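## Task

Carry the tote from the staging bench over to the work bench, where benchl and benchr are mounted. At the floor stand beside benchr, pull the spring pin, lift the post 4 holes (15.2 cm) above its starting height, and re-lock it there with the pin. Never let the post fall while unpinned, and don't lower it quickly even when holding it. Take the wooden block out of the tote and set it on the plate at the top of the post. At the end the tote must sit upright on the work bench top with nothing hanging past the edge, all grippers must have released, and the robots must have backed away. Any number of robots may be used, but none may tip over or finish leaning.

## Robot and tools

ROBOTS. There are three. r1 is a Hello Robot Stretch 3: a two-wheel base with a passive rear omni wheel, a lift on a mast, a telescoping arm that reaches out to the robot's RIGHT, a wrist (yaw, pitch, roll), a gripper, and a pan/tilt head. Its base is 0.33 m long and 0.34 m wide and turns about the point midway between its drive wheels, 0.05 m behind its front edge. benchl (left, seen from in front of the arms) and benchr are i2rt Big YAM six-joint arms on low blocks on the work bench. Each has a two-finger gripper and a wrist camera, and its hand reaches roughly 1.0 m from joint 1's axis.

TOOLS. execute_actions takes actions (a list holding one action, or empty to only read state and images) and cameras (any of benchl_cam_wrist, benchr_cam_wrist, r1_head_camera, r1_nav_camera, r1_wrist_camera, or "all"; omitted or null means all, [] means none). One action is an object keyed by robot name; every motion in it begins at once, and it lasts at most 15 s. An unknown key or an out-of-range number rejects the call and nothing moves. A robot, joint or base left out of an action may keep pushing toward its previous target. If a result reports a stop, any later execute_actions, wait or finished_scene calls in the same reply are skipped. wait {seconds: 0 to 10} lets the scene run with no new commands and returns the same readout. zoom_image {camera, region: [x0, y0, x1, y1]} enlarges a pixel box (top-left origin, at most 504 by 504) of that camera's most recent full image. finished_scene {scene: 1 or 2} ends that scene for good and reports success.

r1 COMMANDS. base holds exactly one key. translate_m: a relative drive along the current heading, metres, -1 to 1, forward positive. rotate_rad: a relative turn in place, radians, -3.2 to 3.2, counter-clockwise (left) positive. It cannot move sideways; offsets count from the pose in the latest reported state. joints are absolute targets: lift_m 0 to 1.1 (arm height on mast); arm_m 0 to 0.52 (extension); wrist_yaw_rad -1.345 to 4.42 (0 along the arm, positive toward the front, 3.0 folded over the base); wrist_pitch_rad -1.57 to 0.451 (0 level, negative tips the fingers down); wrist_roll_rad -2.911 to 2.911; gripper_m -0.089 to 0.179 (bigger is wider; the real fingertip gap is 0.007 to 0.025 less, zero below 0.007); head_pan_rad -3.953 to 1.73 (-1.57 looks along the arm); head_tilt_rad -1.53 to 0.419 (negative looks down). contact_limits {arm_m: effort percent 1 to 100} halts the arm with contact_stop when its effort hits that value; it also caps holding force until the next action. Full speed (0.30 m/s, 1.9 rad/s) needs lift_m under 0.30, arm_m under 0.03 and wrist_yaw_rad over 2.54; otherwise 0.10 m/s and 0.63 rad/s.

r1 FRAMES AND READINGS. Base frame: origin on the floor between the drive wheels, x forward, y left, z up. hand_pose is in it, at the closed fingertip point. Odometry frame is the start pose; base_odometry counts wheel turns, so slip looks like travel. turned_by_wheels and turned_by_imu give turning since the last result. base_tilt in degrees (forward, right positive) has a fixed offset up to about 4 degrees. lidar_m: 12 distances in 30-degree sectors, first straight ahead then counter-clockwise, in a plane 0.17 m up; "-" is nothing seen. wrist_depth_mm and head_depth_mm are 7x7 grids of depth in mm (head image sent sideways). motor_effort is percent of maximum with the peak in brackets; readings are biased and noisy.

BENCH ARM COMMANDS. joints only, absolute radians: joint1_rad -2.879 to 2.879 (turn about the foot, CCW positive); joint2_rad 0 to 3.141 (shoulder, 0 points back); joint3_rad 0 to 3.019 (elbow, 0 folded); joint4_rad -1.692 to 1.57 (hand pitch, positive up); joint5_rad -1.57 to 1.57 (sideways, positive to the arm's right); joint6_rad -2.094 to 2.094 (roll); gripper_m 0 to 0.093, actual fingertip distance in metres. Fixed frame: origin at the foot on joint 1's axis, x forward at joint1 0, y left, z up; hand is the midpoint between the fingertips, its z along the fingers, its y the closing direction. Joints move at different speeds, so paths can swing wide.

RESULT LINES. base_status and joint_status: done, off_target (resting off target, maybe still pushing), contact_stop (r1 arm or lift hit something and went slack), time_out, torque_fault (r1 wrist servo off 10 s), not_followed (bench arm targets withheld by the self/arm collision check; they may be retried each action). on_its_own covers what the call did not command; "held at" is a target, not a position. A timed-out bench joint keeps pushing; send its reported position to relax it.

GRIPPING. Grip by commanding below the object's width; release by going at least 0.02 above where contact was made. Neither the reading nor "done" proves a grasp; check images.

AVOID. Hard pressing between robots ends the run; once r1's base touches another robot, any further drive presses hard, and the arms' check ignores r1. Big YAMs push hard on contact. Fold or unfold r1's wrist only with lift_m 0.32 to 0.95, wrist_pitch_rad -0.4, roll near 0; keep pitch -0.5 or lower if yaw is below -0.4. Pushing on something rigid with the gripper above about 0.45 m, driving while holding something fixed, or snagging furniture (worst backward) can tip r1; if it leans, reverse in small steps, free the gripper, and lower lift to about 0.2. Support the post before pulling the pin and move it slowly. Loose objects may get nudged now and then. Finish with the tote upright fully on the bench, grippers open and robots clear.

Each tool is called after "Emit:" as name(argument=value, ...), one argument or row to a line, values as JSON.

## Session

Emit:
execute_actions(
  actions=[],
)

Scene clock: 0.00 s.
r1.base_odometry: x=+0.000 y=+0.000 heading=+0.000 (m, m, rad; r1's odometry frame)
r1.turned_by_wheels: +0.000 (rad since the last result)
r1.turned_by_imu: +0.000 (rad since the last result)
r1.base_tilt: forward=+1.2 right=-1.2 (deg)
r1.lidar_m: 2.01 2.40 2.32 2.42 1.99 1.78 1.78 2.12 1.70 1.78 2.25 2.00
r1.head_depth_mm: 1769 1798 1811 1822 1823 1838 1858 / 1805 1854 1874 1882 1911 1928 1918 / 1900 1930 1937 1946 1963 1973 1975 / 1963 2002 2024 2035 2046 2081 2051 / 2024 2072 2066 2108 2132 2128 2034 / 2048 2141 2178 2196 2216 2228 2016 / 2035 2237 2266 2274 2311 2334 2024
r1.base_status: not commanded
r1.joint_positions: lift_m=+0.347 arm_m=+0.000 wrist_yaw_rad=+3.085 wrist_pitch_rad=-0.595 wrist_roll_rad=+0.018 gripper_m=+0.037 head_pan_rad=-0.006 head_tilt_rad=-0.005
r1.joint_status: not commanded
r1.motor_effort: left_wheel=+0 right_wheel=+0 lift_m=+41 arm_m=-1 wrist_yaw_rad=+1 wrist_pitch_rad=+6 wrist_roll_rad=+0 gripper_m=+1 head_pan_rad=+0 head_tilt_rad=+2 (%)
r1.hand_pose: x=-0.0099 y=+0.0539 z=+0.3217 quat_wxyz=(+0.228, +0.687, +0.186, +0.664) (m; r1's base frame)
r1.wrist_depth_mm: - - - - - - - / 979 929 929 937 920 899 888 / 779 762 - 755 732 743 735 / 652 659 638 637 628 634 619 / 562 567 566 566 557 531 534 / 493 504 - - - 481 475 / 448 - - - 433 429 424
benchl.joint_positions: joint1_rad=-1.588 joint2_rad=+0.801 joint3_rad=+0.704 joint4_rad=-1.515 joint5_rad=-0.007 joint6_rad=-0.016 gripper_m=+0.095
benchl.joint_status: not commanded
benchl.hand: x=-0.0023 y=-0.1770 z=+0.1670 quat_wxyz=(+0.012, -0.707, -0.707, -0.017) (m; benchl's fixed frame)
benchr.joint_positions: joint1_rad=+1.588 joint2_rad=+0.801 joint3_rad=+0.697 joint4_rad=-1.492 joint5_rad=+0.005 joint6_rad=+0.017 gripper_m=+0.094
benchr.joint_status: not commanded
benchr.hand: x=-0.0018 y=+0.1806 z=+0.1644 quat_wxyz=(+0.007, +0.707, -0.707, +0.011) (m; benchr's fixed frame)
pictures: benchl_cam_wrist, benchr_cam_wrist, r1_head_camera (sideways: a quarter turn clockwise sets it upright), r1_nav_camera (sideways: a quarter turn counterclockwise sets it upright), r1_wrist_camera
Images, in order (width x height): benchl_cam_wrist 616x616, benchr_cam_wrist 616x616, r1_head_camera 896x504, r1_nav_camera 672x504, r1_wrist_camera 644x364.

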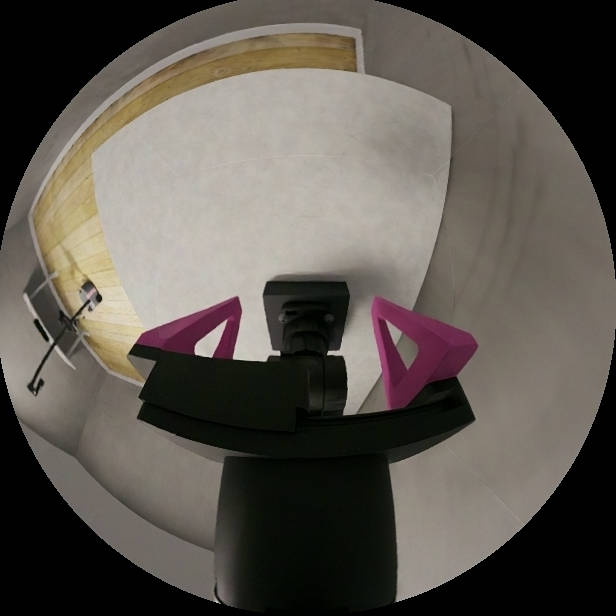

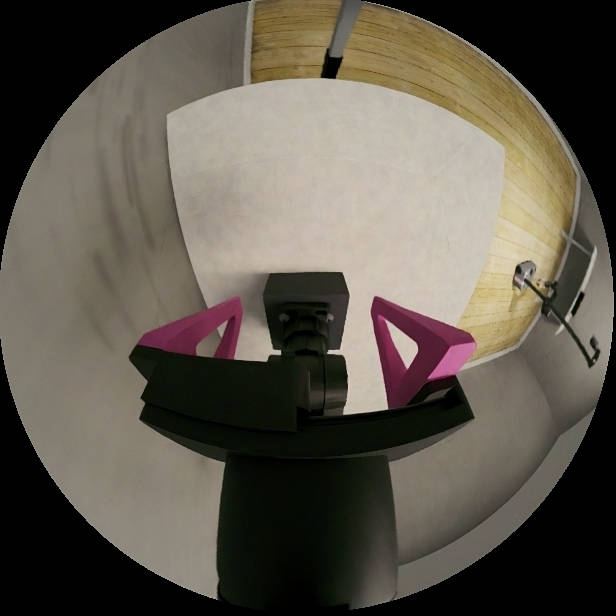

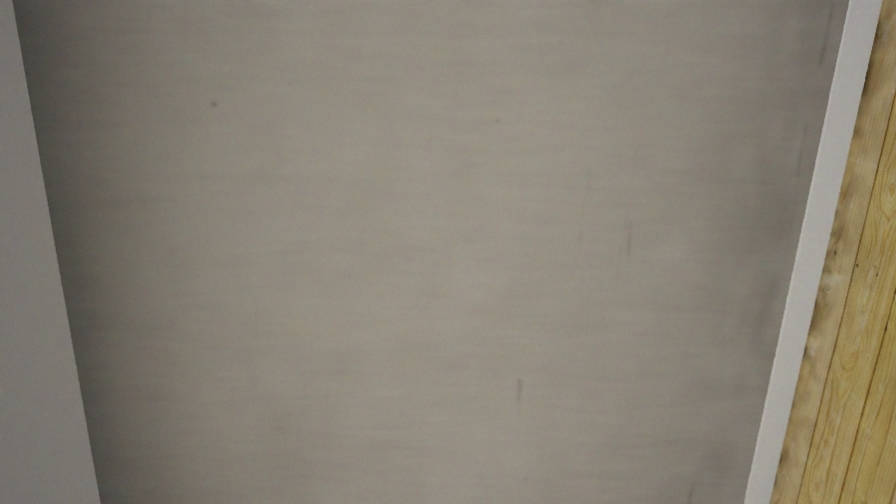

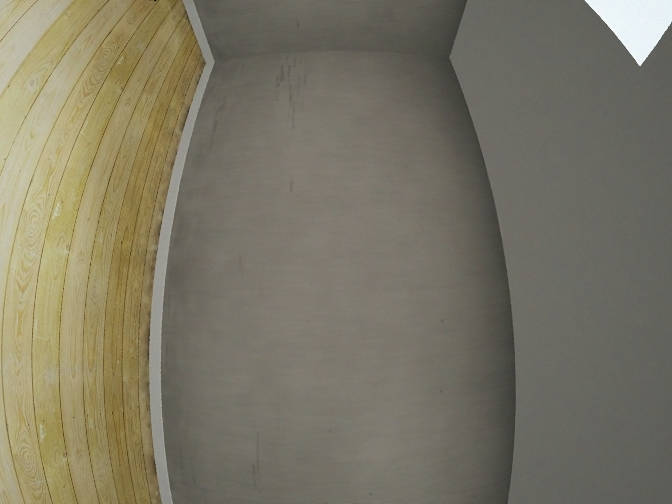

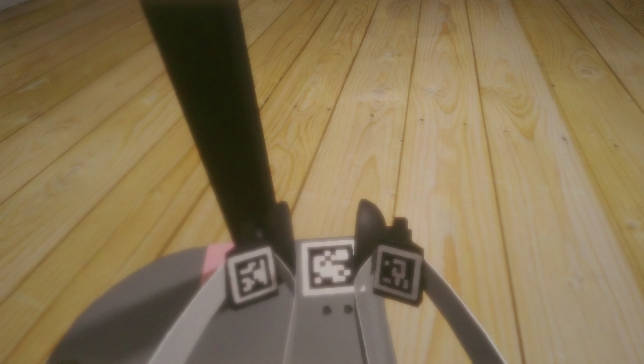

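Emit:
execute_actions(
  actions=[
    {"r1":{"base":{"rotate_rad":-1.9},"joints":{"head_tilt_rad":-0.4,"wrist_pitch_rad":-0.4,"wrist_yaw_rad":3.0,"lift_m":0.28}},"benchr":{"joints":{"joint1_rad":1.44,"joint2_rad":1.2,"joint3_rad":1.3,"joint4_rad":-1.2}}},
  ],
  cameras=["r1_head_camera","benchr_cam_wrist"],
)

Scene clock: 7.13 s.
r1.base_odometry: x=+0.000 y=+0.000 heading=-1.900 (m, m, rad; r1's odometry frame)
r1.turned_by_wheels: -1.900 (rad since the last result)
r1.turned_by_imu: -1.878 (rad since the last result)
r1.base_tilt: forward=+1.2 right=-1.1 (deg)
r1.lidar_m: 2.06 1.78 2.08 2.00 2.08 2.46 2.32 2.42 1.85 1.78 1.84 1.70
r1.head_depth_mm: 1712 1830 1961 1658 2133 1656 1347 / 1703 1849 1939 1668 2050 1646 1344 / 1704 1845 1946 1622 2136 1652 1344 / 1715 1857 1941 1468 2109 1656 1346 / 1707 1827 1952 1620 2115 1652 1339 / 1708 1837 1949 1642 2131 1657 1348 / 1716 1827 1951 1648 2045 1641 1337
r1.base_status: done
r1.joint_positions: lift_m=+0.280 arm_m=+0.000 wrist_yaw_rad=+3.002 wrist_pitch_rad=-0.420 wrist_roll_rad=+0.018 gripper_m=+0.037 head_pan_rad=-0.006 head_tilt_rad=-0.396
r1.joint_status: all done
r1.motor_effort: left_wheel=+1(9) right_wheel=-2(6) lift_m=+31(36) arm_m=-1(0) wrist_yaw_rad=-1(0) wrist_pitch_rad=+12(13) wrist_roll_rad=+0(0) gripper_m=+1(0) head_pan_rad=+0(0) head_tilt_rad=-1(31) (%)
r1.hand_pose: x=+0.0099 y=+0.0775 z=+0.2926 quat_wxyz=(+0.196, +0.706, +0.097, +0.674) (m; r1's base frame)
r1.wrist_depth_mm: - - - - - - - / - - - - - - - / 992 928 909 915 885 869 840 / 734 730 711 699 697 690 679 / 595 574 - 569 588 569 552 / 496 510 - - 469 478 473 / 441 - - - 420 410 408
benchl.joint_positions: joint1_rad=-1.588 joint2_rad=+0.801 joint3_rad=+0.704 joint4_rad=-1.515 joint5_rad=-0.007 joint6_rad=-0.016 gripper_m=+0.095
benchl.joint_status: not commanded
benchl.hand: x=-0.0023 y=-0.1770 z=+0.1670 quat_wxyz=(+0.012, -0.707, -0.707, -0.017) (m; benchl's fixed frame)
benchr.joint_positions: joint1_rad=+1.448 joint2_rad=+1.201 joint3_rad=+1.259 joint4_rad=-1.212 joint5_rad=+0.005 joint6_rad=+0.017 gripper_m=+0.094
benchr.joint_status: all done
benchr.hand: x=+0.0541 y=+0.4258 z=+0.3053 quat_wxyz=(-0.155, +0.641, -0.739, -0.136) (m; benchr's fixed frame)
pictures: benchr_cam_wrist, r1_head_camera (sideways: a quarter turn clockwise sets it upright)
Images, in order (width x height): benchr_cam_wrist 616x616, r1_head_camera 896x504.

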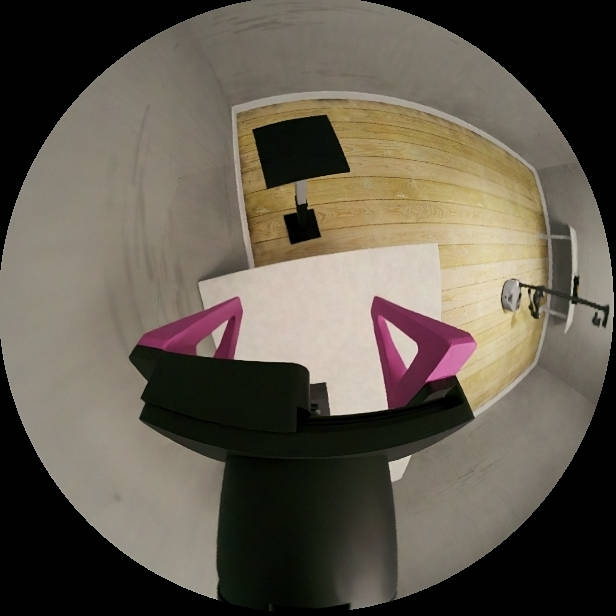

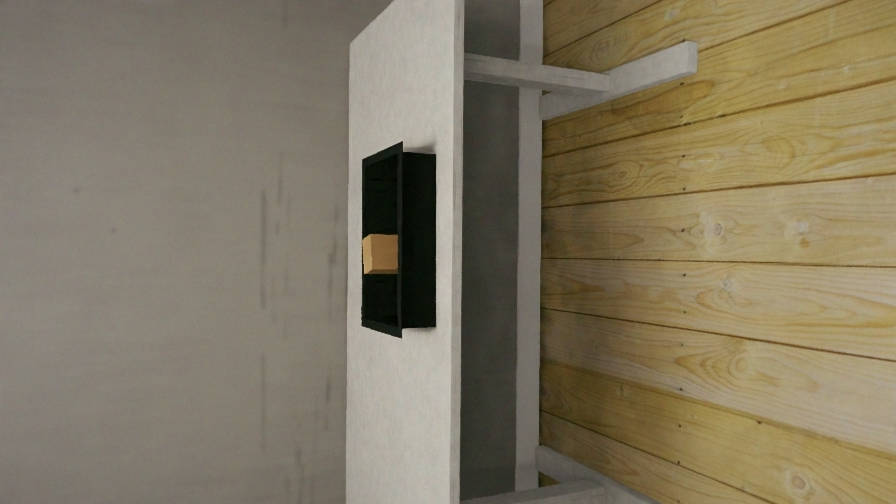

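Emit:
execute_actions(
  actions=[
    {"r1":{"base":{"translate_m":0.84}}},
  ],
  cameras=[],
)

Emit:
execute_actions(
  actions=[
    {"r1":{"base":{"rotate_rad":1.585},"joints":{"lift_m":0.94,"head_pan_rad":-1.57,"head_tilt_rad":-0.8}}},
  ],
  cameras=[],
)

Emit:
execute_actions(
  actions=[
    {"r1":{"joints":{"wrist_yaw_rad":0}}},
  ],
  cameras=[],
)

Emit:
execute_actions(
  actions=[
    {"r1":{"joints":{"lift_m":1.0,"wrist_pitch_rad":-1.15,"wrist_roll_rad":1.57,"gripper_m":0.09,"arm_m":0.28}}},
  ],
  cameras=["r1_head_camera","r1_wrist_camera"],
)

Scene clock: 17.27 s.
r1.base_odometry: x=-0.271 y=-0.795 heading=-1.900 (m, m, rad; r1's odometry frame)
r1.turned_by_wheels: +0.000 (rad since the last result)
r1.turned_by_imu: +0.006 (rad since the last result)
r1.base_tilt: forward=+1.5 right=-1.0 (deg)
r1.lidar_m: 1.21 1.06 1.73 2.00 2.09 2.85 3.17 2.52 1.84 1.77 1.73 0.92
r1.head_depth_mm: 990 1069 1155 1227 962 678 642 / 989 1066 1161 1231 852 740 641 / 990 1066 1161 1231 860 739 640 / 996 1070 1164 1236 845 699 640 / 992 1073 1159 1230 856 741 641 / 998 1069 1161 1237 882 674 640 / 998 1079 1168 1238 961 744 639
r1.base_status: done
r1.joint_positions: lift_m=+0.280 arm_m=+0.000 wrist_yaw_rad=+3.002 wrist_pitch_rad=-0.419 wrist_roll_rad=+0.018 gripper_m=+0.037 head_pan_rad=-0.006 head_tilt_rad=-0.396
r1.joint_status: not commanded
r1.motor_effort: left_wheel=+0(8) right_wheel=-1(4) lift_m=+31(31) arm_m=+0(1) wrist_yaw_rad=-1(3) wrist_pitch_rad=+12(12) wrist_roll_rad=+0(0) gripper_m=+0(1) head_pan_rad=+0(0) head_tilt_rad=-2(2) (%)
r1.hand_pose: x=+0.0100 y=+0.0776 z=+0.2927 quat_wxyz=(+0.196, +0.706, +0.097, +0.674) (m; r1's base frame)
r1.wrist_depth_mm: - - - - - - 834 / - - - - - - 923 / 943 892 889 873 897 890 875 / 734 718 701 684 683 683 672 / 595 583 - 575 580 562 554 / 498 511 - - 461 480 471 / 443 - - - 418 418 410
benchl.joint_positions: joint1_rad=-1.588 joint2_rad=+0.801 joint3_rad=+0.704 joint4_rad=-1.515 joint5_rad=-0.007 joint6_rad=-0.016 gripper_m=+0.095
benchl.joint_status: not commanded
benchl.hand: x=-0.0023 y=-0.1770 z=+0.1670 quat_wxyz=(+0.012, -0.707, -0.707, -0.017) (m; benchl's fixed frame)
benchr.joint_positions: joint1_rad=+1.448 joint2_rad=+1.201 joint3_rad=+1.259 joint4_rad=-1.212 joint5_rad=+0.005 joint6_rad=+0.017 gripper_m=+0.094
benchr.joint_status: not commanded
benchr.hand: x=+0.0541 y=+0.4258 z=+0.3053 quat_wxyz=(-0.155, +0.641, -0.739, -0.136) (m; benchr's fixed frame)
pictures: none
No camera images: the call's "cameras" was empty. Leave "cameras" out to get every camera's image.

Scene clock: 24.10 s.
r1.base_odometry: x=-0.271 y=-0.795 heading=-0.315 (m, m, rad; r1's odometry frame)
r1.turned_by_wheels: +1.585 (rad since the last result)
r1.turned_by_imu: +1.573 (rad since the last result)
r1.base_tilt: forward=+1.4 right=-1.0 (deg)
r1.lidar_m: 2.00 2.09 2.90 3.17 2.47 1.83 1.77 1.70 0.92 1.22 1.06 1.75
r1.head_depth_mm: 1025 1130 840 - - 1229 1117 / 1034 1134 853 713 - 1239 1128 / 1036 1129 839 717 - - - / 1042 1130 831 720 - 1225 - / 1048 1135 856 720 - 1231 1122 / 1052 1142 893 721 1395 1251 1119 / 1060 1141 921 759 1432 1271 1125
r1.base_status: done
r1.joint_positions: lift_m=+0.940 arm_m=+0.000 wrist_yaw_rad=+3.002 wrist_pitch_rad=-0.419 wrist_roll_rad=+0.018 gripper_m=+0.037 head_pan_rad=-1.563 head_tilt_rad=-0.790
r1.joint_status: all done
r1.motor_effort: left_wheel=-2(6) right_wheel=+2(7) lift_m=+48(50) arm_m=-1(1) wrist_yaw_rad=-1(1) wrist_pitch_rad=+11(12) wrist_roll_rad=+0(0) gripper_m=+0(0) head_pan_rad=-2(34) head_tilt_rad=-6(34) (%)
r1.hand_pose: x=+0.0100 y=+0.0776 z=+0.9522 quat_wxyz=(+0.196, +0.706, +0.097, +0.674) (m; r1's base frame)
r1.wrist_depth_mm: - - - - - - - / - - - - - - - / - - - - - - - / - - - - - - - / - - - - - - - / - - - - - - - / - - - - - - -
benchl.joint_positions: joint1_rad=-1.588 joint2_rad=+0.801 joint3_rad=+0.704 joint4_rad=-1.515 joint5_rad=-0.007 joint6_rad=-0.016 gripper_m=+0.095
benchl.joint_status: not commanded
benchl.hand: x=-0.0023 y=-0.1770 z=+0.1670 quat_wxyz=(+0.012, -0.707, -0.707, -0.017) (m; benchl's fixed frame)
benchr.joint_positions: joint1_rad=+1.448 joint2_rad=+1.201 joint3_rad=+1.259 joint4_rad=-1.212 joint5_rad=+0.005 joint6_rad=+0.017 gripper_m=+0.094
benchr.joint_status: not commanded
benchr.hand: x=+0.0541 y=+0.4258 z=+0.3053 quat_wxyz=(-0.155, +0.641, -0.739, -0.136) (m; benchr's fixed frame)
pictures: none
No camera images: the call's "cameras" was empty. Leave "cameras" out to get every camera's image.

Scene clock: 26.60 s.
r1.base_odometry: x=-0.271 y=-0.795 heading=-0.315 (m, m, rad; r1's odometry frame)
r1.turned_by_wheels: +0.000 (rad since the last result)
r1.turned_by_imu: +0.000 (rad since the last result)
r1.base_tilt: forward=+1.3 right=-0.9 (deg)
r1.lidar_m: 2.00 2.09 2.90 3.16 2.46 1.83 1.77 1.69 0.92 1.21 1.06 1.76
r1.head_depth_mm: 1031 1130 843 - - - 1084 / 1034 1133 852 712 - - 1098 / 1036 1133 837 - - - 1106 / 1044 1128 828 722 1400 1262 1120 / 1049 1130 854 722 1396 1270 1120 / 1053 1145 895 721 1395 1263 1113 / 1061 1142 925 760 1427 1266 1121
r1.base_status: not commanded
r1.joint_positions: lift_m=+0.940 arm_m=+0.000 wrist_yaw_rad=+0.003 wrist_pitch_rad=-0.419 wrist_roll_rad=+0.018 gripper_m=+0.037 head_pan_rad=-1.563 head_tilt_rad=-0.790
r1.joint_status: all done
r1.motor_effort: left_wheel=-1(1) right_wheel=+2(1) lift_m=+49(49) arm_m=+0(1) wrist_yaw_rad=-2(3) wrist_pitch_rad=+12(12) wrist_roll_rad=+0(0) gripper_m=+1(0) head_pan_rad=-3(3) head_tilt_rad=-6(5) (%)
r1.hand_pose: x=-0.0210 y=-0.3688 z=+0.9522 quat_wxyz=(+0.686, +0.147, -0.697, -0.148) (m; r1's base frame)
r1.wrist_depth_mm: 880 877 895 873 846 865 863 / 969 965 930 963 922 913 918 / 835 795 787 783 576 741 794 / 626 631 573 433 558 562 576 / 505 485 461 379 497 413 475 / 425 420 392 397 395 408 403 / 379 377 368 369 368 363 354
benchl.joint_positions: joint1_rad=-1.588 joint2_rad=+0.801 joint3_rad=+0.704 joint4_rad=-1.515 joint5_rad=-0.007 joint6_rad=-0.016 gripper_m=+0.095
benchl.joint_status: not commanded
benchl.hand: x=-0.0023 y=-0.1770 z=+0.1670 quat_wxyz=(+0.012, -0.707, -0.707, -0.017) (m; benchl's fixed frame)
benchr.joint_positions: joint1_rad=+1.448 joint2_rad=+1.201 joint3_rad=+1.259 joint4_rad=-1.212 joint5_rad=+0.005 joint6_rad=+0.017 gripper_m=+0.094
benchr.joint_status: not commanded
benchr.hand: x=+0.0541 y=+0.4258 z=+0.3053 quat_wxyz=(-0.155, +0.641, -0.739, -0.136) (m; benchr's fixed frame)
pictures: none
No camera images: the call's "cameras" was empty. Leave "cameras" out to get every camera's image.

Scene clock: 29.90 s.
r1.base_odometry: x=-0.271 y=-0.795 heading=-0.315 (m, m, rad; r1's odometry frame)
r1.turned_by_wheels: +0.000 (rad since the last result)
r1.turned_by_imu: -0.001 (rad since the last result)
r1.base_tilt: forward=+1.3 right=-0.8 (deg)
r1.lidar_m: 2.00 2.09 2.90 3.15 2.47 1.83 1.77 1.69 0.92 1.21 1.06 1.76
r1.head_depth_mm: 1051 1131 836 706 1381 1263 1119 / - - 851 711 1393 1266 1116 / - - 855 714 1396 1258 1121 / 1048 1152 726 717 1391 1266 1121 / 1047 1133 856 720 1395 1268 1116 / 1053 1138 894 722 1399 1268 1117 / 1057 1143 920 760 1424 1260 1118
r1.base_status: not commanded
r1.joint_positions: lift_m=+1.000 arm_m=+0.280 wrist_yaw_rad=+0.001 wrist_pitch_rad=-1.149 wrist_roll_rad=+1.567 gripper_m=+0.090 head_pan_rad=-1.563 head_tilt_rad=-0.790
r1.joint_status: all done
r1.motor_effort: left_wheel=-2(2) right_wheel=+2(1) lift_m=+48(49) arm_m=+2(4) wrist_yaw_rad=+0(1) wrist_pitch_rad=+0(11) wrist_roll_rad=+1(3) gripper_m=+1(81) head_pan_rad=-2(2) head_tilt_rad=-6(5) (%)
r1.hand_pose: x=-0.0215 y=-0.5072 z=+0.8946 quat_wxyz=(+0.002, +0.001, -0.839, -0.544) (m; r1's base frame)
r1.wrist_depth_mm: 489 332 358 314 276 807 776 / 504 354 368 330 285 834 809 / 537 354 382 335 297 870 843 / 571 375 265 336 303 909 816 / 594 383 264 347 322 934 844 / 624 532 415 371 332 915 882 / 636 522 359 341 331 - 884
benchl.joint_positions: joint1_rad=-1.588 joint2_rad=+0.801 joint3_rad=+0.704 joint4_rad=-1.515 joint5_rad=-0.007 joint6_rad=-0.016 gripper_m=+0.095
benchl.joint_status: not commanded
benchl.hand: x=-0.0023 y=-0.1770 z=+0.1670 quat_wxyz=(+0.012, -0.707, -0.707, -0.017) (m; benchl's fixed frame)
benchr.joint_positions: joint1_rad=+1.448 joint2_rad=+1.201 joint3_rad=+1.259 joint4_rad=-1.212 joint5_rad=+0.005 joint6_rad=+0.017 gripper_m=+0.094
benchr.joint_status: not commanded
benchr.hand: x=+0.0541 y=+0.4258 z=+0.3053 quat_wxyz=(-0.155, +0.641, -0.739, -0.136) (m; benchr's fixed frame)
pictures: r1_head_camera (sideways: a quarter turn clockwise sets it upright), r1_wrist_camera
Images, in order (width x height): r1_head_camera 896x504, r1_wrist_camera 644x364.

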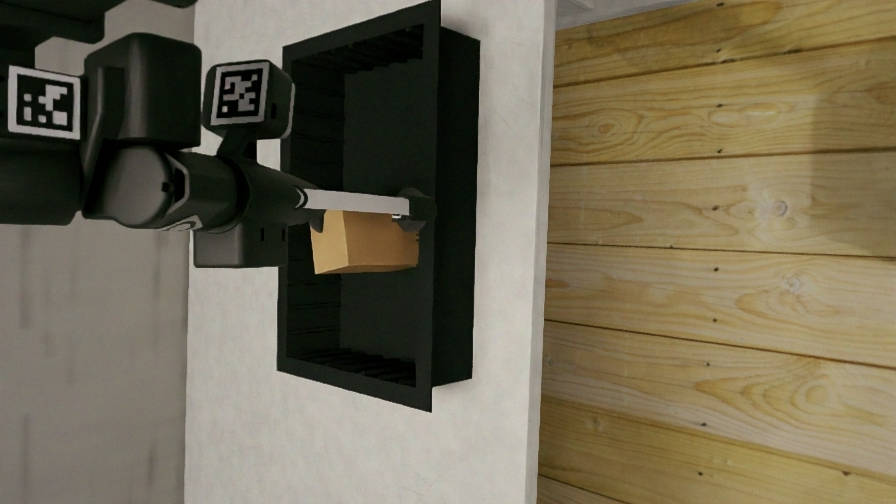

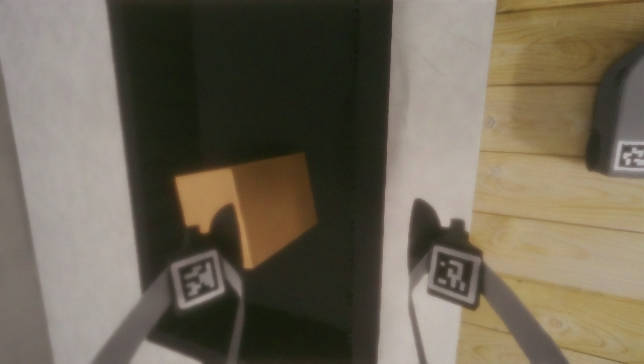

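Same geometry as before.

Emit:
execute_actions(
  actions=[
    {"r1":{"joints":{"lift_m":0.905,"arm_m":0.285}}},
  ],
  cameras=["r1_wrist_camera"],
)

Emit:
execute_actions(
  actions=[
    {"r1":{"joints":{"gripper_m":-0.035,"lift_m":0.895,"arm_m":0.295}}},
  ],
  cameras=[],
)

Emit:
execute_actions(
  actions=[
    {"r1":{"joints":{"lift_m":1.04,"wrist_pitch_rad":-1.05}}},
  ],
  cameras=["r1_head_camera","r1_wrist_camera"],
)

Scene clock: 39.27 s.
r1.base_odometry: x=-0.271 y=-0.795 heading=-0.315 (m, m, rad; r1's odometry frame)
r1.turned_by_wheels: +0.000 (rad since the last result)
r1.turned_by_imu: -0.001 (rad since the last result)
r1.base_tilt: forward=+1.4 right=-1.0 (deg)
r1.lidar_m: 2.00 2.09 2.90 3.16 2.47 1.82 1.77 1.69 0.92 1.21 1.06 1.75
r1.head_depth_mm: 1028 - - 708 1394 1261 1120 / 1030 - - 711 1401 1270 1118 / 1032 - - 714 1395 1273 1113 / 1041 1129 843 716 1400 1265 1118 / 1048 1133 857 722 1397 1263 1120 / 1052 1137 891 722 1397 1260 1121 / 1054 1146 922 759 1430 1268 1117
r1.base_status: not commanded
r1.joint_positions: lift_m=+0.905 arm_m=+0.285 wrist_yaw_rad=+0.001 wrist_pitch_rad=-1.149 wrist_roll_rad=+1.567 gripper_m=+0.090 head_pan_rad=-1.563 head_tilt_rad=-0.790
r1.joint_status: all done
r1.motor_effort: left_wheel=-2(2) right_wheel=+2(1) lift_m=+30(45) arm_m=+2(3) wrist_yaw_rad=-1(1) wrist_pitch_rad=+0(0) wrist_roll_rad=+1(1) gripper_m=+1(1) head_pan_rad=-3(2) head_tilt_rad=-6(5) (%)
r1.hand_pose: x=-0.0215 y=-0.5122 z=+0.8002 quat_wxyz=(+0.002, +0.001, -0.839, -0.544) (m; r1's base frame)
r1.wrist_depth_mm: 256 283 250 136 199 188 714 / 259 294 260 140 206 763 726 / 263 299 269 146 212 755 741 / 264 294 247 203 218 822 756 / 221 169 251 210 232 816 764 / 272 169 285 221 235 850 770 / 288 185 311 232 239 905 788
benchl.joint_positions: joint1_rad=-1.588 joint2_rad=+0.801 joint3_rad=+0.704 joint4_rad=-1.515 joint5_rad=-0.007 joint6_rad=-0.016 gripper_m=+0.095
benchl.joint_status: not commanded
benchl.hand: x=-0.0023 y=-0.1770 z=+0.1670 quat_wxyz=(+0.012, -0.707, -0.707, -0.017) (m; benchl's fixed frame)
benchr.joint_positions: joint1_rad=+1.448 joint2_rad=+1.201 joint3_rad=+1.259 joint4_rad=-1.212 joint5_rad=+0.005 joint6_rad=+0.017 gripper_m=+0.094
benchr.joint_status: not commanded
benchr.hand: x=+0.0541 y=+0.4258 z=+0.3053 quat_wxyz=(-0.155, +0.641, -0.739, -0.136) (m; benchr's fixed frame)
pictures: r1_wrist_camera
Images, in order (width x height): r1_wrist_camera 644x364.

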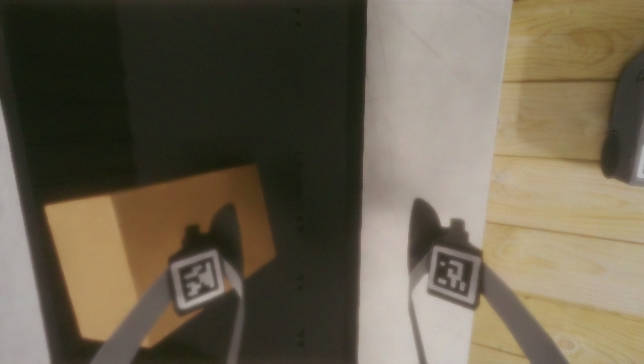

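Scene clock: 41.00 s.
r1.base_odometry: x=-0.271 y=-0.795 heading=-0.315 (m, m, rad; r1's odometry frame)
r1.turned_by_wheels: +0.000 (rad since the last result)
r1.turned_by_imu: +0.000 (rad since the last result)
r1.base_tilt: forward=+1.3 right=-1.1 (deg)
r1.lidar_m: 2.00 2.09 2.90 3.17 2.47 1.83 1.78 1.69 0.92 1.21 1.06 1.75
r1.head_depth_mm: 1035 1120 - 706 1398 1268 1118 / 1034 - - 712 1380 1277 1122 / 1035 - - 715 1393 1265 1115 / 1039 1127 839 720 1388 1264 1118 / 1046 1132 853 725 1389 1269 1121 / 1051 1139 892 722 1402 1271 1116 / 1060 1150 919 758 1431 1269 1124
r1.base_status: not commanded
r1.joint_positions: lift_m=+0.895 arm_m=+0.295 wrist_yaw_rad=+0.002 wrist_pitch_rad=-1.156 wrist_roll_rad=+1.567 gripper_m=-0.034 head_pan_rad=-1.563 head_tilt_rad=-0.790
r1.joint_status: all done
r1.motor_effort: left_wheel=-2(2) right_wheel=+2(1) lift_m=+34(31) arm_m=+2(1) wrist_yaw_rad=-1(2) wrist_pitch_rad=+4(4) wrist_roll_rad=+1(1) gripper_m=-21(94) head_pan_rad=-2(2) head_tilt_rad=-5(6) (%)
r1.hand_pose: x=-0.0213 y=-0.5207 z=+0.7896 quat_wxyz=(+0.003, +0.002, -0.837, -0.546) (m; r1's base frame)
r1.wrist_depth_mm: 251 271 236 122 190 178 701 / 253 280 244 128 195 183 716 / 253 287 255 132 201 189 735 / 257 286 244 136 207 195 748 / 158 159 206 137 210 818 749 / 170 155 192 143 211 818 772 / 265 159 287 154 228 869 804
benchl.joint_positions: joint1_rad=-1.588 joint2_rad=+0.801 joint3_rad=+0.704 joint4_rad=-1.515 joint5_rad=-0.007 joint6_rad=-0.016 gripper_m=+0.095
benchl.joint_status: not commanded
benchl.hand: x=-0.0023 y=-0.1770 z=+0.1670 quat_wxyz=(+0.012, -0.707, -0.707, -0.017) (m; benchl's fixed frame)
benchr.joint_positions: joint1_rad=+1.448 joint2_rad=+1.201 joint3_rad=+1.259 joint4_rad=-1.212 joint5_rad=+0.005 joint6_rad=+0.017 gripper_m=+0.094
benchr.joint_status: not commanded
benchr.hand: x=+0.0541 y=+0.4258 z=+0.3053 quat_wxyz=(-0.155, +0.641, -0.739, -0.136) (m; benchr's fixed frame)
pictures: none
No camera images: the call's "cameras" was empty. Leave "cameras" out to get every camera's image.

Scene clock: 43.27 s.
r1.base_odometry: x=-0.271 y=-0.795 heading=-0.315 (m, m, rad; r1's odometry frame)
r1.turned_by_wheels: +0.000 (rad since the last result)
r1.turned_by_imu: +0.000 (rad since the last result)
r1.base_tilt: forward=+1.2 right=-0.8 (deg)
r1.lidar_m: 2.00 2.09 2.90 3.18 2.47 1.83 1.77 1.70 0.92 1.21 1.06 1.76
r1.head_depth_mm: 1056 1128 613 758 1378 1266 1123 / - 1089 612 758 1389 1266 1115 / - - 611 760 1401 1262 1118 / 1022 1086 610 760 1399 1272 1118 / 1051 1136 612 757 1387 1264 1121 / 1052 1136 864 760 1393 1267 1115 / 1054 1141 924 759 1431 1267 1122
r1.base_status: not commanded
r1.joint_positions: lift_m=+1.040 arm_m=+0.295 wrist_yaw_rad=+0.001 wrist_pitch_rad=-1.058 wrist_roll_rad=+1.568 gripper_m=-0.034 head_pan_rad=-1.563 head_tilt_rad=-0.791
r1.joint_status: all done
r1.motor_effort: left_wheel=-1(2) right_wheel=+1(2) lift_m=+51(58) arm_m=+1(3) wrist_yaw_rad=-2(1) wrist_pitch_rad=+5(23) wrist_roll_rad=+1(1) gripper_m=-16(23) head_pan_rad=-2(3) head_tilt_rad=-5(5) (%)
r1.hand_pose: x=-0.0214 y=-0.5443 z=+0.9431 quat_wxyz=(+0.002, +0.001, -0.863, -0.505) (m; r1's base frame)
r1.wrist_depth_mm: 588 539 375 165 183 292 780 / 598 561 386 171 188 300 788 / 603 583 398 177 194 303 822 / 619 606 341 183 200 318 852 / 617 651 343 - 210 328 862 / 646 672 560 197 352 343 885 / 646 724 537 325 216 359 907
benchl.joint_positions: joint1_rad=-1.588 joint2_rad=+0.801 joint3_rad=+0.704 joint4_rad=-1.515 joint5_rad=-0.007 joint6_rad=-0.016 gripper_m=+0.095
benchl.joint_status: not commanded
benchl.hand: x=-0.0023 y=-0.1770 z=+0.1670 quat_wxyz=(+0.012, -0.707, -0.707, -0.017) (m; benchl's fixed frame)
benchr.joint_positions: joint1_rad=+1.448 joint2_rad=+1.201 joint3_rad=+1.259 joint4_rad=-1.212 joint5_rad=+0.005 joint6_rad=+0.017 gripper_m=+0.094
benchr.joint_status: not commanded
benchr.hand: x=+0.0541 y=+0.4258 z=+0.3053 quat_wxyz=(-0.155, +0.641, -0.739, -0.136) (m; benchr's fixed frame)
pictures: r1_head_camera (sideways: a quarter turn clockwise sets it upright), r1_wrist_camera
Images, in order (width x height): r1_head_camera 896x504, r1_wrist_camera 644x364.

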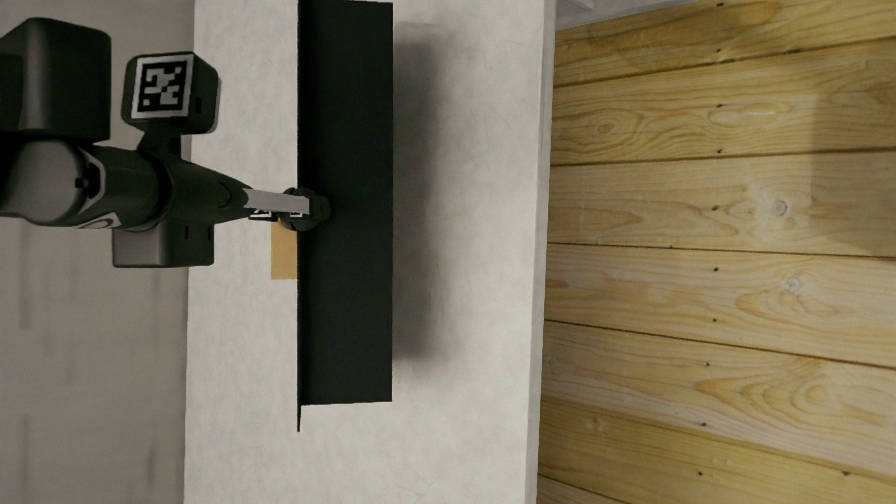

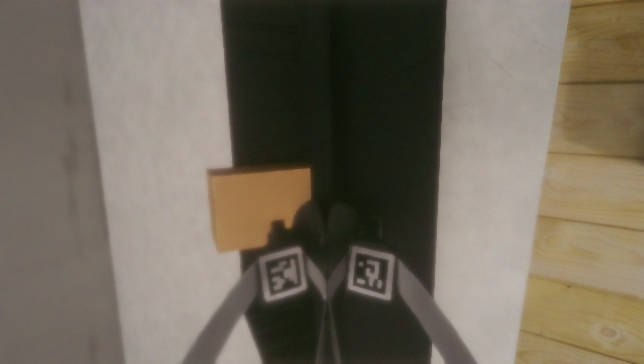

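Slipped to the rim. Lower it back.

Emit:
execute_actions(
  actions=[
    {"r1":{"joints":{"lift_m":0.945,"arm_m":0.24}}},
  ],
  cameras=[],
)

Emit:
execute_actions(
  actions=[
    {"r1":{"joints":{"gripper_m":0.1,"lift_m":0.97}}},
  ],
  cameras=["r1_head_camera","r1_wrist_camera"],
)

Scene clock: 47.83 s.
r1.base_odometry: x=-0.271 y=-0.795 heading=-0.315 (m, m, rad; r1's odometry frame)
r1.turned_by_wheels: +0.000 (rad since the last result)
r1.turned_by_imu: -0.001 (rad since the last result)
r1.base_tilt: forward=+1.4 right=-1.0 (deg)
r1.lidar_m: 2.00 2.09 2.90 3.16 2.47 1.83 1.78 1.70 0.92 1.21 1.06 1.75
r1.head_depth_mm: 1007 - 769 703 1388 1263 1124 / 1005 - - 705 1396 1263 1121 / 1034 - - 681 1397 1271 1117 / 1041 1121 849 683 1390 1266 1116 / 1045 1132 850 685 1401 1255 1120 / 1053 1140 894 701 1398 1266 1118 / 1058 1146 919 760 1422 1260 1124
r1.base_status: not commanded
r1.joint_positions: lift_m=+0.945 arm_m=+0.240 wrist_yaw_rad=+0.001 wrist_pitch_rad=-1.062 wrist_roll_rad=+1.568 gripper_m=-0.034 head_pan_rad=-1.563 head_tilt_rad=-0.791
r1.joint_status: all done
r1.motor_effort: left_wheel=-1(2) right_wheel=+1(1) lift_m=+31(47) arm_m=-2(4) wrist_yaw_rad=+0(1) wrist_pitch_rad=+8(8) wrist_roll_rad=+1(1) gripper_m=-18(18) head_pan_rad=-3(3) head_tilt_rad=-6(5) (%)
r1.hand_pose: x=-0.0214 y=-0.4886 z=+0.8483 quat_wxyz=(+0.002, +0.001, -0.862, -0.507) (m; r1's base frame)
r1.wrist_depth_mm: 486 314 311 188 238 795 717 / 509 316 322 194 244 800 737 / 541 330 338 200 249 817 749 / 571 289 331 205 256 845 774 / 607 276 337 - 262 899 781 / 635 357 389 230 268 892 790 / 648 369 353 245 285 914 829
benchl.joint_positions: joint1_rad=-1.588 joint2_rad=+0.801 joint3_rad=+0.704 joint4_rad=-1.515 joint5_rad=-0.007 joint6_rad=-0.016 gripper_m=+0.095
benchl.joint_status: not commanded
benchl.hand: x=-0.0023 y=-0.1770 z=+0.1670 quat_wxyz=(+0.012, -0.707, -0.707, -0.017) (m; benchl's fixed frame)
benchr.joint_positions: joint1_rad=+1.448 joint2_rad=+1.201 joint3_rad=+1.259 joint4_rad=-1.212 joint5_rad=+0.005 joint6_rad=+0.017 gripper_m=+0.094
benchr.joint_status: not commanded
benchr.hand: x=+0.0541 y=+0.4258 z=+0.3053 quat_wxyz=(-0.155, +0.641, -0.739, -0.136) (m; benchr's fixed frame)
pictures: none
No camera images: the call's "cameras" was empty. Leave "cameras" out to get every camera's image.

Scene clock: 49.67 s.
r1.base_odometry: x=-0.271 y=-0.795 heading=-0.315 (m, m, rad; r1's odometry frame)
r1.turned_by_wheels: +0.000 (rad since the last result)
r1.turned_by_imu: +0.000 (rad since the last result)
r1.base_tilt: forward=+1.3 right=-1.1 (deg)
r1.lidar_m: 2.00 2.09 2.90 3.17 2.47 1.84 1.77 1.69 0.92 1.21 1.06 1.75
r1.head_depth_mm: 972 1128 869 704 1370 1261 1122 / - - 850 710 1394 1263 1123 / 1008 - - 709 1398 1266 1121 / 1043 1128 814 715 1395 1264 1116 / 1051 1136 859 714 1400 1268 1122 / 1054 1140 896 716 1398 1270 1124 / 1059 1145 923 761 1418 1262 1115
r1.base_status: not commanded
r1.joint_positions: lift_m=+0.970 arm_m=+0.240 wrist_yaw_rad=+0.001 wrist_pitch_rad=-1.059 wrist_roll_rad=+1.568 gripper_m=+0.100 head_pan_rad=-1.563 head_tilt_rad=-0.791
r1.joint_status: all done
r1.motor_effort: left_wheel=-2(2) right_wheel=+1(2) lift_m=+49(54) arm_m=-2(2) wrist_yaw_rad=-2(1) wrist_pitch_rad=+6(14) wrist_roll_rad=+1(1) gripper_m=+1(80) head_pan_rad=-3(3) head_tilt_rad=-6(5) (%)
r1.hand_pose: x=-0.0214 y=-0.4893 z=+0.8730 quat_wxyz=(+0.002, +0.001, -0.863, -0.506) (m; r1's base frame)
r1.wrist_depth_mm: 536 339 355 303 256 795 742 / 561 343 365 311 262 804 753 / 587 357 377 317 269 845 777 / 618 336 356 332 278 873 772 / 639 300 373 340 293 868 801 / 649 580 409 354 302 894 824 / 679 554 362 343 309 980 832
benchl.joint_positions: joint1_rad=-1.588 joint2_rad=+0.801 joint3_rad=+0.704 joint4_rad=-1.515 joint5_rad=-0.007 joint6_rad=-0.016 gripper_m=+0.095
benchl.joint_status: not commanded
benchl.hand: x=-0.0023 y=-0.1770 z=+0.1670 quat_wxyz=(+0.012, -0.707, -0.707, -0.017) (m; benchl's fixed frame)
benchr.joint_positions: joint1_rad=+1.448 joint2_rad=+1.201 joint3_rad=+1.259 joint4_rad=-1.212 joint5_rad=+0.005 joint6_rad=+0.017 gripper_m=+0.094
benchr.joint_status: not commanded
benchr.hand: x=+0.0541 y=+0.4258 z=+0.3053 quat_wxyz=(-0.155, +0.641, -0.739, -0.136) (m; benchr's fixed frame)
pictures: r1_head_camera (sideways: a quarter turn clockwise sets it upright), r1_wrist_camera
Images, in order (width x height): r1_head_camera 896x504, r1_wrist_camera 644x364.

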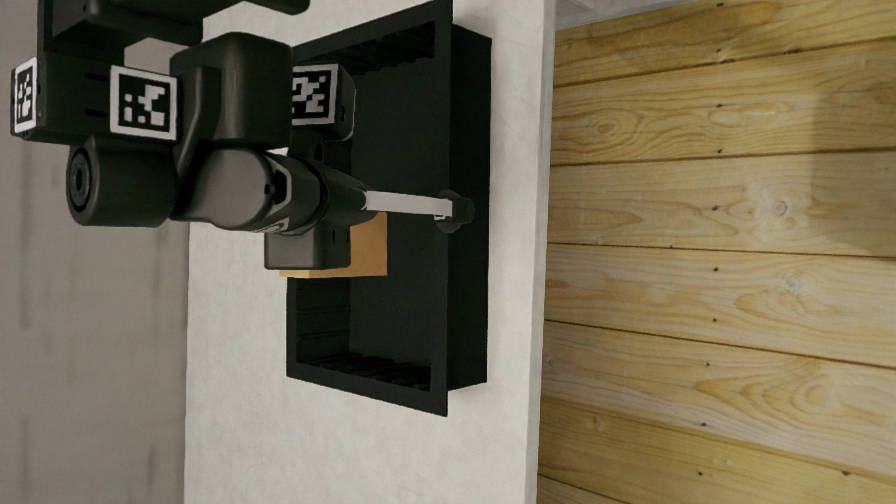

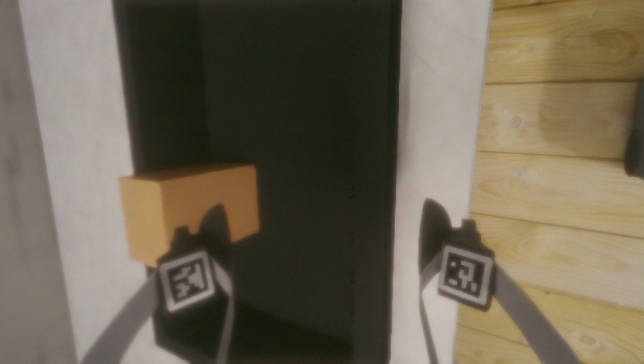

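Retry deeper, harder, pitching up early.

Emit:
execute_actions(
  actions=[
    {"r1":{"joints":{"lift_m":0.895,"arm_m":0.248}}},
  ],
  cameras=[],
)

Emit:
execute_actions(
  actions=[
    {"r1":{"joints":{"gripper_m":-0.05,"lift_m":0.878,"arm_m":0.255}}},
  ],
  cameras=[],
)

Emit:
execute_actions(
  actions=[
    {"r1":{"joints":{"lift_m":0.94,"wrist_pitch_rad":-0.8}}},
  ],
  cameras=["r1_head_camera","r1_wrist_camera"],
)

Scene clock: 55.50 s.
r1.base_odometry: x=-0.271 y=-0.795 heading=-0.315 (m, m, rad; r1's odometry frame)
r1.turned_by_wheels: +0.000 (rad since the last result)
r1.turned_by_imu: -0.001 (rad since the last result)
r1.base_tilt: forward=+1.3 right=-1.0 (deg)
r1.lidar_m: 2.00 2.09 2.91 3.16 2.47 1.83 1.77 1.69 0.92 1.21 1.06 1.76
r1.head_depth_mm: 1024 1129 - 705 1386 1259 1122 / 1032 1134 - 706 1396 1263 1118 / 1038 1148 - 705 1392 1268 1123 / 1040 1132 771 705 1398 1269 1121 / 1049 1132 862 714 1401 1267 1119 / 1063 1142 895 716 1398 1268 1122 / 1056 1145 921 760 1423 1263 1122
r1.base_status: not commanded
r1.joint_positions: lift_m=+0.895 arm_m=+0.248 wrist_yaw_rad=+0.001 wrist_pitch_rad=-1.058 wrist_roll_rad=+1.568 gripper_m=+0.100 head_pan_rad=-1.563 head_tilt_rad=-0.791
r1.joint_status: all done
r1.motor_effort: left_wheel=-1(1) right_wheel=+1(1) lift_m=+31(44) arm_m=+2(1) wrist_yaw_rad=-2(0) wrist_pitch_rad=+5(6) wrist_roll_rad=+1(1) gripper_m=+1(1) head_pan_rad=-3(3) head_tilt_rad=-4(5) (%)
r1.hand_pose: x=-0.0214 y=-0.4970 z=+0.7987 quat_wxyz=(+0.002, +0.001, -0.863, -0.505) (m; r1's base frame)
r1.wrist_depth_mm: 258 298 261 134 196 726 678 / 265 302 270 138 201 740 695 / 274 314 282 143 207 766 711 / 269 277 289 148 214 807 735 / 219 247 292 153 225 821 750 / 228 240 300 158 230 828 758 / 583 341 325 164 235 912 761
benchl.joint_positions: joint1_rad=-1.588 joint2_rad=+0.801 joint3_rad=+0.704 joint4_rad=-1.515 joint5_rad=-0.007 joint6_rad=-0.016 gripper_m=+0.095
benchl.joint_status: not commanded
benchl.hand: x=-0.0023 y=-0.1770 z=+0.1670 quat_wxyz=(+0.012, -0.707, -0.707, -0.017) (m; benchl's fixed frame)
benchr.joint_positions: joint1_rad=+1.448 joint2_rad=+1.201 joint3_rad=+1.259 joint4_rad=-1.212 joint5_rad=+0.005 joint6_rad=+0.017 gripper_m=+0.094
benchr.joint_status: not commanded
benchr.hand: x=+0.0541 y=+0.4258 z=+0.3053 quat_wxyz=(-0.155, +0.641, -0.739, -0.136) (m; benchr's fixed frame)
pictures: none
No camera images: the call's "cameras" was empty. Leave "cameras" out to get every camera's image.

Scene clock: 57.57 s.
r1.base_odometry: x=-0.271 y=-0.795 heading=-0.315 (m, m, rad; r1's odometry frame)
r1.turned_by_wheels: +0.000 (rad since the last result)
r1.turned_by_imu: +0.000 (rad since the last result)
r1.base_tilt: forward=+1.3 right=-1.1 (deg)
r1.lidar_m: 2.00 2.09 2.90 3.17 2.48 1.83 1.77 1.69 0.92 1.21 1.06 1.76
r1.head_depth_mm: 1029 1132 - 706 1370 1266 1114 / 1031 1142 - 703 1391 1263 1118 / 1036 1135 - 704 1403 1256 1121 / 1046 1126 789 706 1389 1269 1114 / 1045 1132 860 712 1398 1259 1126 / 1048 1142 895 706 1396 1268 1117 / 1059 1151 919 756 1419 1257 1120
r1.base_status: not commanded
r1.joint_positions: lift_m=+0.878 arm_m=+0.255 wrist_yaw_rad=+0.003 wrist_pitch_rad=-1.069 wrist_roll_rad=+1.567 gripper_m=-0.049 head_pan_rad=-1.563 head_tilt_rad=-0.791
r1.joint_status: all done
r1.motor_effort: left_wheel=-1(2) right_wheel=+0(1) lift_m=+30(31) arm_m=+2(4) wrist_yaw_rad=-2(2) wrist_pitch_rad=+12(13) wrist_roll_rad=+1(2) gripper_m=-26(99) head_pan_rad=-2(3) head_tilt_rad=-5(6) (%)
r1.hand_pose: x=-0.0212 y=-0.5015 z=+0.7806 quat_wxyz=(+0.003, +0.002, -0.860, -0.510) (m; r1's base frame)
r1.wrist_depth_mm: 250 275 237 118 180 720 675 / 252 285 246 121 185 727 685 / 252 293 254 126 191 762 707 / 242 268 265 130 196 788 713 / 199 244 280 129 199 808 731 / 201 256 298 135 200 819 745 / 276 330 288 192 216 852 763
benchl.joint_positions: joint1_rad=-1.588 joint2_rad=+0.801 joint3_rad=+0.704 joint4_rad=-1.515 joint5_rad=-0.007 joint6_rad=-0.016 gripper_m=+0.095
benchl.joint_status: not commanded
benchl.hand: x=-0.0023 y=-0.1770 z=+0.1670 quat_wxyz=(+0.012, -0.707, -0.707, -0.017) (m; benchl's fixed frame)
benchr.joint_positions: joint1_rad=+1.448 joint2_rad=+1.201 joint3_rad=+1.259 joint4_rad=-1.212 joint5_rad=+0.005 joint6_rad=+0.017 gripper_m=+0.094
benchr.joint_status: not commanded
benchr.hand: x=+0.0541 y=+0.4258 z=+0.3053 quat_wxyz=(-0.155, +0.641, -0.739, -0.136) (m; benchr's fixed frame)
pictures: none
No camera images: the call's "cameras" was empty. Leave "cameras" out to get every camera's image.

Scene clock: 58.97 s.
r1.base_odometry: x=-0.271 y=-0.795 heading=-0.315 (m, m, rad; r1's odometry frame)
r1.turned_by_wheels: +0.000 (rad since the last result)
r1.turned_by_imu: +0.000 (rad since the last result)
r1.base_tilt: forward=+1.6 right=-0.8 (deg)
r1.lidar_m: 2.00 2.09 2.90 3.17 2.47 1.82 1.78 1.69 0.92 1.21 1.06 1.76
r1.head_depth_mm: 1008 - 749 721 1370 1267 1119 / 1009 - 614 705 1394 1264 1115 / 1039 - 751 721 1394 1260 1120 / 1042 1123 691 720 1395 1266 1115 / 1051 1132 785 738 1397 1263 1117 / 1050 1137 729 758 1401 1266 1121 / 1064 1145 922 757 1432 1265 1115
r1.base_status: not commanded
r1.joint_positions: lift_m=+0.939 arm_m=+0.255 wrist_yaw_rad=-0.001 wrist_pitch_rad=-0.879 wrist_roll_rad=+1.573 gripper_m=-0.043 head_pan_rad=-1.563 head_tilt_rad=-0.791
r1.joint_status: wrist_pitch_rad off_target (ended at -0.879, target -0.800); the others done
r1.on_its_own: gripper_m is held at -0.044, not at your -0.050, by its stall guard, which is still easing; wrist_pitch_rad is at rest, and its effort (+48) is outside its rest range (-20 to +32)
r1.motor_effort: left_wheel=-1(2) right_wheel=+2(2) lift_m=+56(59) arm_m=+2(3) wrist_yaw_rad=+1(3) wrist_pitch_rad=+48(50) wrist_roll_rad=-1(3) gripper_m=-28(29) head_pan_rad=-2(2) head_tilt_rad=-5(5) (%)
r1.hand_pose: x=-0.0217 y=-0.5444 z=+0.8653 quat_wxyz=(-0.001, -0.001, -0.905, -0.426) (m; r1's base frame)
r1.wrist_depth_mm: 566 283 290 229 178 220 194 / 580 288 294 231 188 224 201 / 583 292 307 240 248 229 207 / 585 245 291 136 258 233 215 / 574 241 296 135 274 239 714 / 614 313 364 141 269 245 755 / 629 327 317 156 286 245 775
benchl.joint_positions: joint1_rad=-1.588 joint2_rad=+0.801 joint3_rad=+0.704 joint4_rad=-1.515 joint5_rad=-0.007 joint6_rad=-0.016 gripper_m=+0.095
benchl.joint_status: not commanded
benchl.hand: x=-0.0023 y=-0.1770 z=+0.1670 quat_wxyz=(+0.012, -0.707, -0.707, -0.017) (m; benchl's fixed frame)
benchr.joint_positions: joint1_rad=+1.448 joint2_rad=+1.201 joint3_rad=+1.259 joint4_rad=-1.212 joint5_rad=+0.005 joint6_rad=+0.017 gripper_m=+0.094
benchr.joint_status: not commanded
benchr.hand: x=+0.0541 y=+0.4258 z=+0.3053 quat_wxyz=(-0.155, +0.641, -0.739, -0.136) (m; benchr's fixed frame)
pictures: r1_head_camera (sideways: a quarter turn clockwise sets it upright), r1_wrist_camera
Images, in order (width x height): r1_head_camera 896x504, r1_wrist_camera 644x364.

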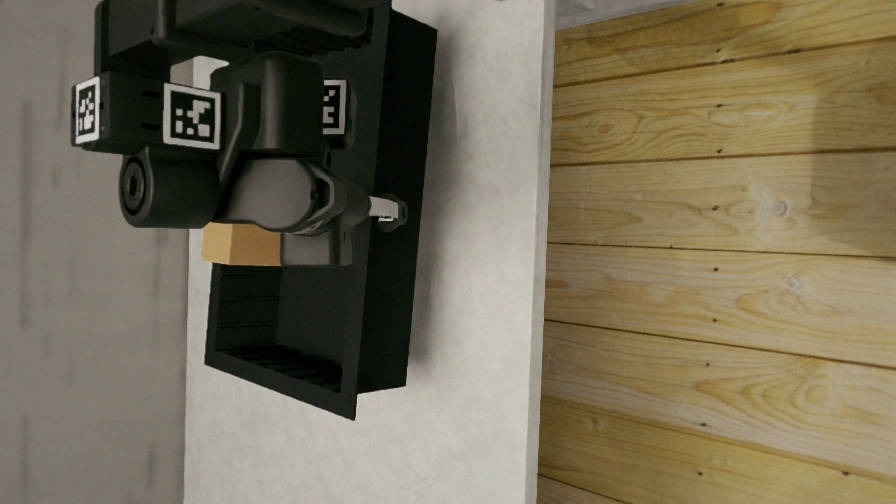

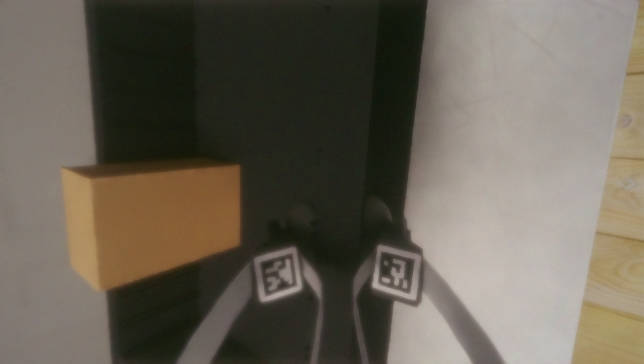

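Emit:
execute_actions(
  actions=[
    {"r1":{"joints":{"lift_m":1.0,"wrist_pitch_rad":-0.92}}},
  ],
  cameras=["r1_head_camera","r1_wrist_camera"],
)

Scene clock: 67.00 s.
r1.base_odometry: x=-0.271 y=-0.795 heading=-0.315 (m, m, rad; r1's odometry frame)
r1.turned_by_wheels: +0.000 (rad since the last result)
r1.turned_by_imu: -0.001 (rad since the last result)
r1.base_tilt: forward=+1.4 right=-1.0 (deg)
r1.lidar_m: 2.00 2.10 2.91 3.18 2.46 1.82 1.77 1.69 0.92 1.21 1.06 1.76
r1.head_depth_mm: 1049 1106 714 705 1372 1264 1120 / - - 758 721 1389 1268 1119 / - - 595 723 1393 1270 1116 / 1042 1154 613 737 1391 1266 1117 / 1052 1130 623 741 1389 1273 1125 / 1052 1139 640 741 1403 1262 1115 / 1063 1148 921 758 1423 1262 1116
r1.base_status: not commanded
r1.joint_positions: lift_m=+0.999 arm_m=+0.255 wrist_yaw_rad=+0.000 wrist_pitch_rad=-0.989 wrist_roll_rad=+1.573 gripper_m=-0.025 head_pan_rad=-1.563 head_tilt_rad=-0.791
r1.joint_status: wrist_pitch_rad off_target (ended at -0.989, target -0.920); the others done
r1.on_its_own: gripper_m is held at -0.026, not at your -0.050, by its stall guard, which is still easing; wrist_pitch_rad is at rest, and its effort (+42) is outside its rest range (-20 to +32)
r1.motor_effort: left_wheel=-2(1) right_wheel=+1(1) lift_m=+56(57) arm_m=+2(2) wrist_yaw_rad=-1(0) wrist_pitch_rad=+42(50) wrist_roll_rad=-1(1) gripper_m=-24(24) head_pan_rad=-3(3) head_tilt_rad=-5(5) (%)
r1.hand_pose: x=-0.0215 y=-0.5201 z=+0.9107 quat_wxyz=(-0.001, -0.001, -0.880, -0.475) (m; r1's base frame)
r1.wrist_depth_mm: 596 291 310 238 163 261 766 / 607 305 319 243 174 270 766 / 618 308 323 135 187 278 799 / 633 247 297 139 204 287 817 / 629 255 308 135 319 301 813 / 645 359 378 145 317 312 831 / 665 733 329 185 338 910 863
benchl.joint_positions: joint1_rad=-1.588 joint2_rad=+0.801 joint3_rad=+0.704 joint4_rad=-1.515 joint5_rad=-0.007 joint6_rad=-0.016 gripper_m=+0.095
benchl.joint_status: not commanded
benchl.hand: x=-0.0023 y=-0.1770 z=+0.1670 quat_wxyz=(+0.012, -0.707, -0.707, -0.017) (m; benchl's fixed frame)
benchr.joint_positions: joint1_rad=+1.448 joint2_rad=+1.201 joint3_rad=+1.259 joint4_rad=-1.212 joint5_rad=+0.005 joint6_rad=+0.017 gripper_m=+0.094
benchr.joint_status: not commanded
benchr.hand: x=+0.0541 y=+0.4258 z=+0.3053 quat_wxyz=(-0.155, +0.641, -0.739, -0.136) (m; benchr's fixed frame)
pictures: r1_head_camera (sideways: a quarter turn clockwise sets it upright), r1_wrist_camera
Images, in order (width x height): r1_head_camera 896x504, r1_wrist_camera 644x364.

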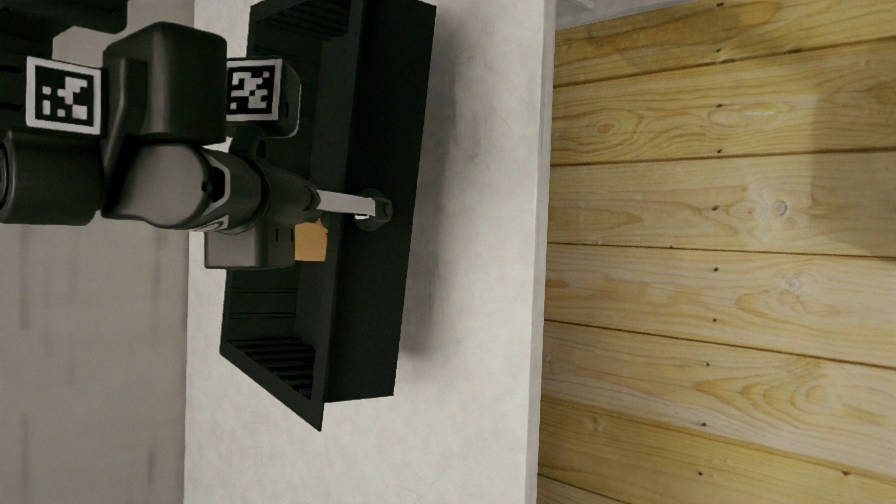

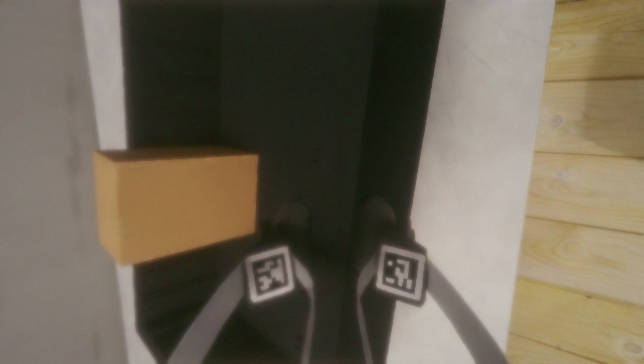

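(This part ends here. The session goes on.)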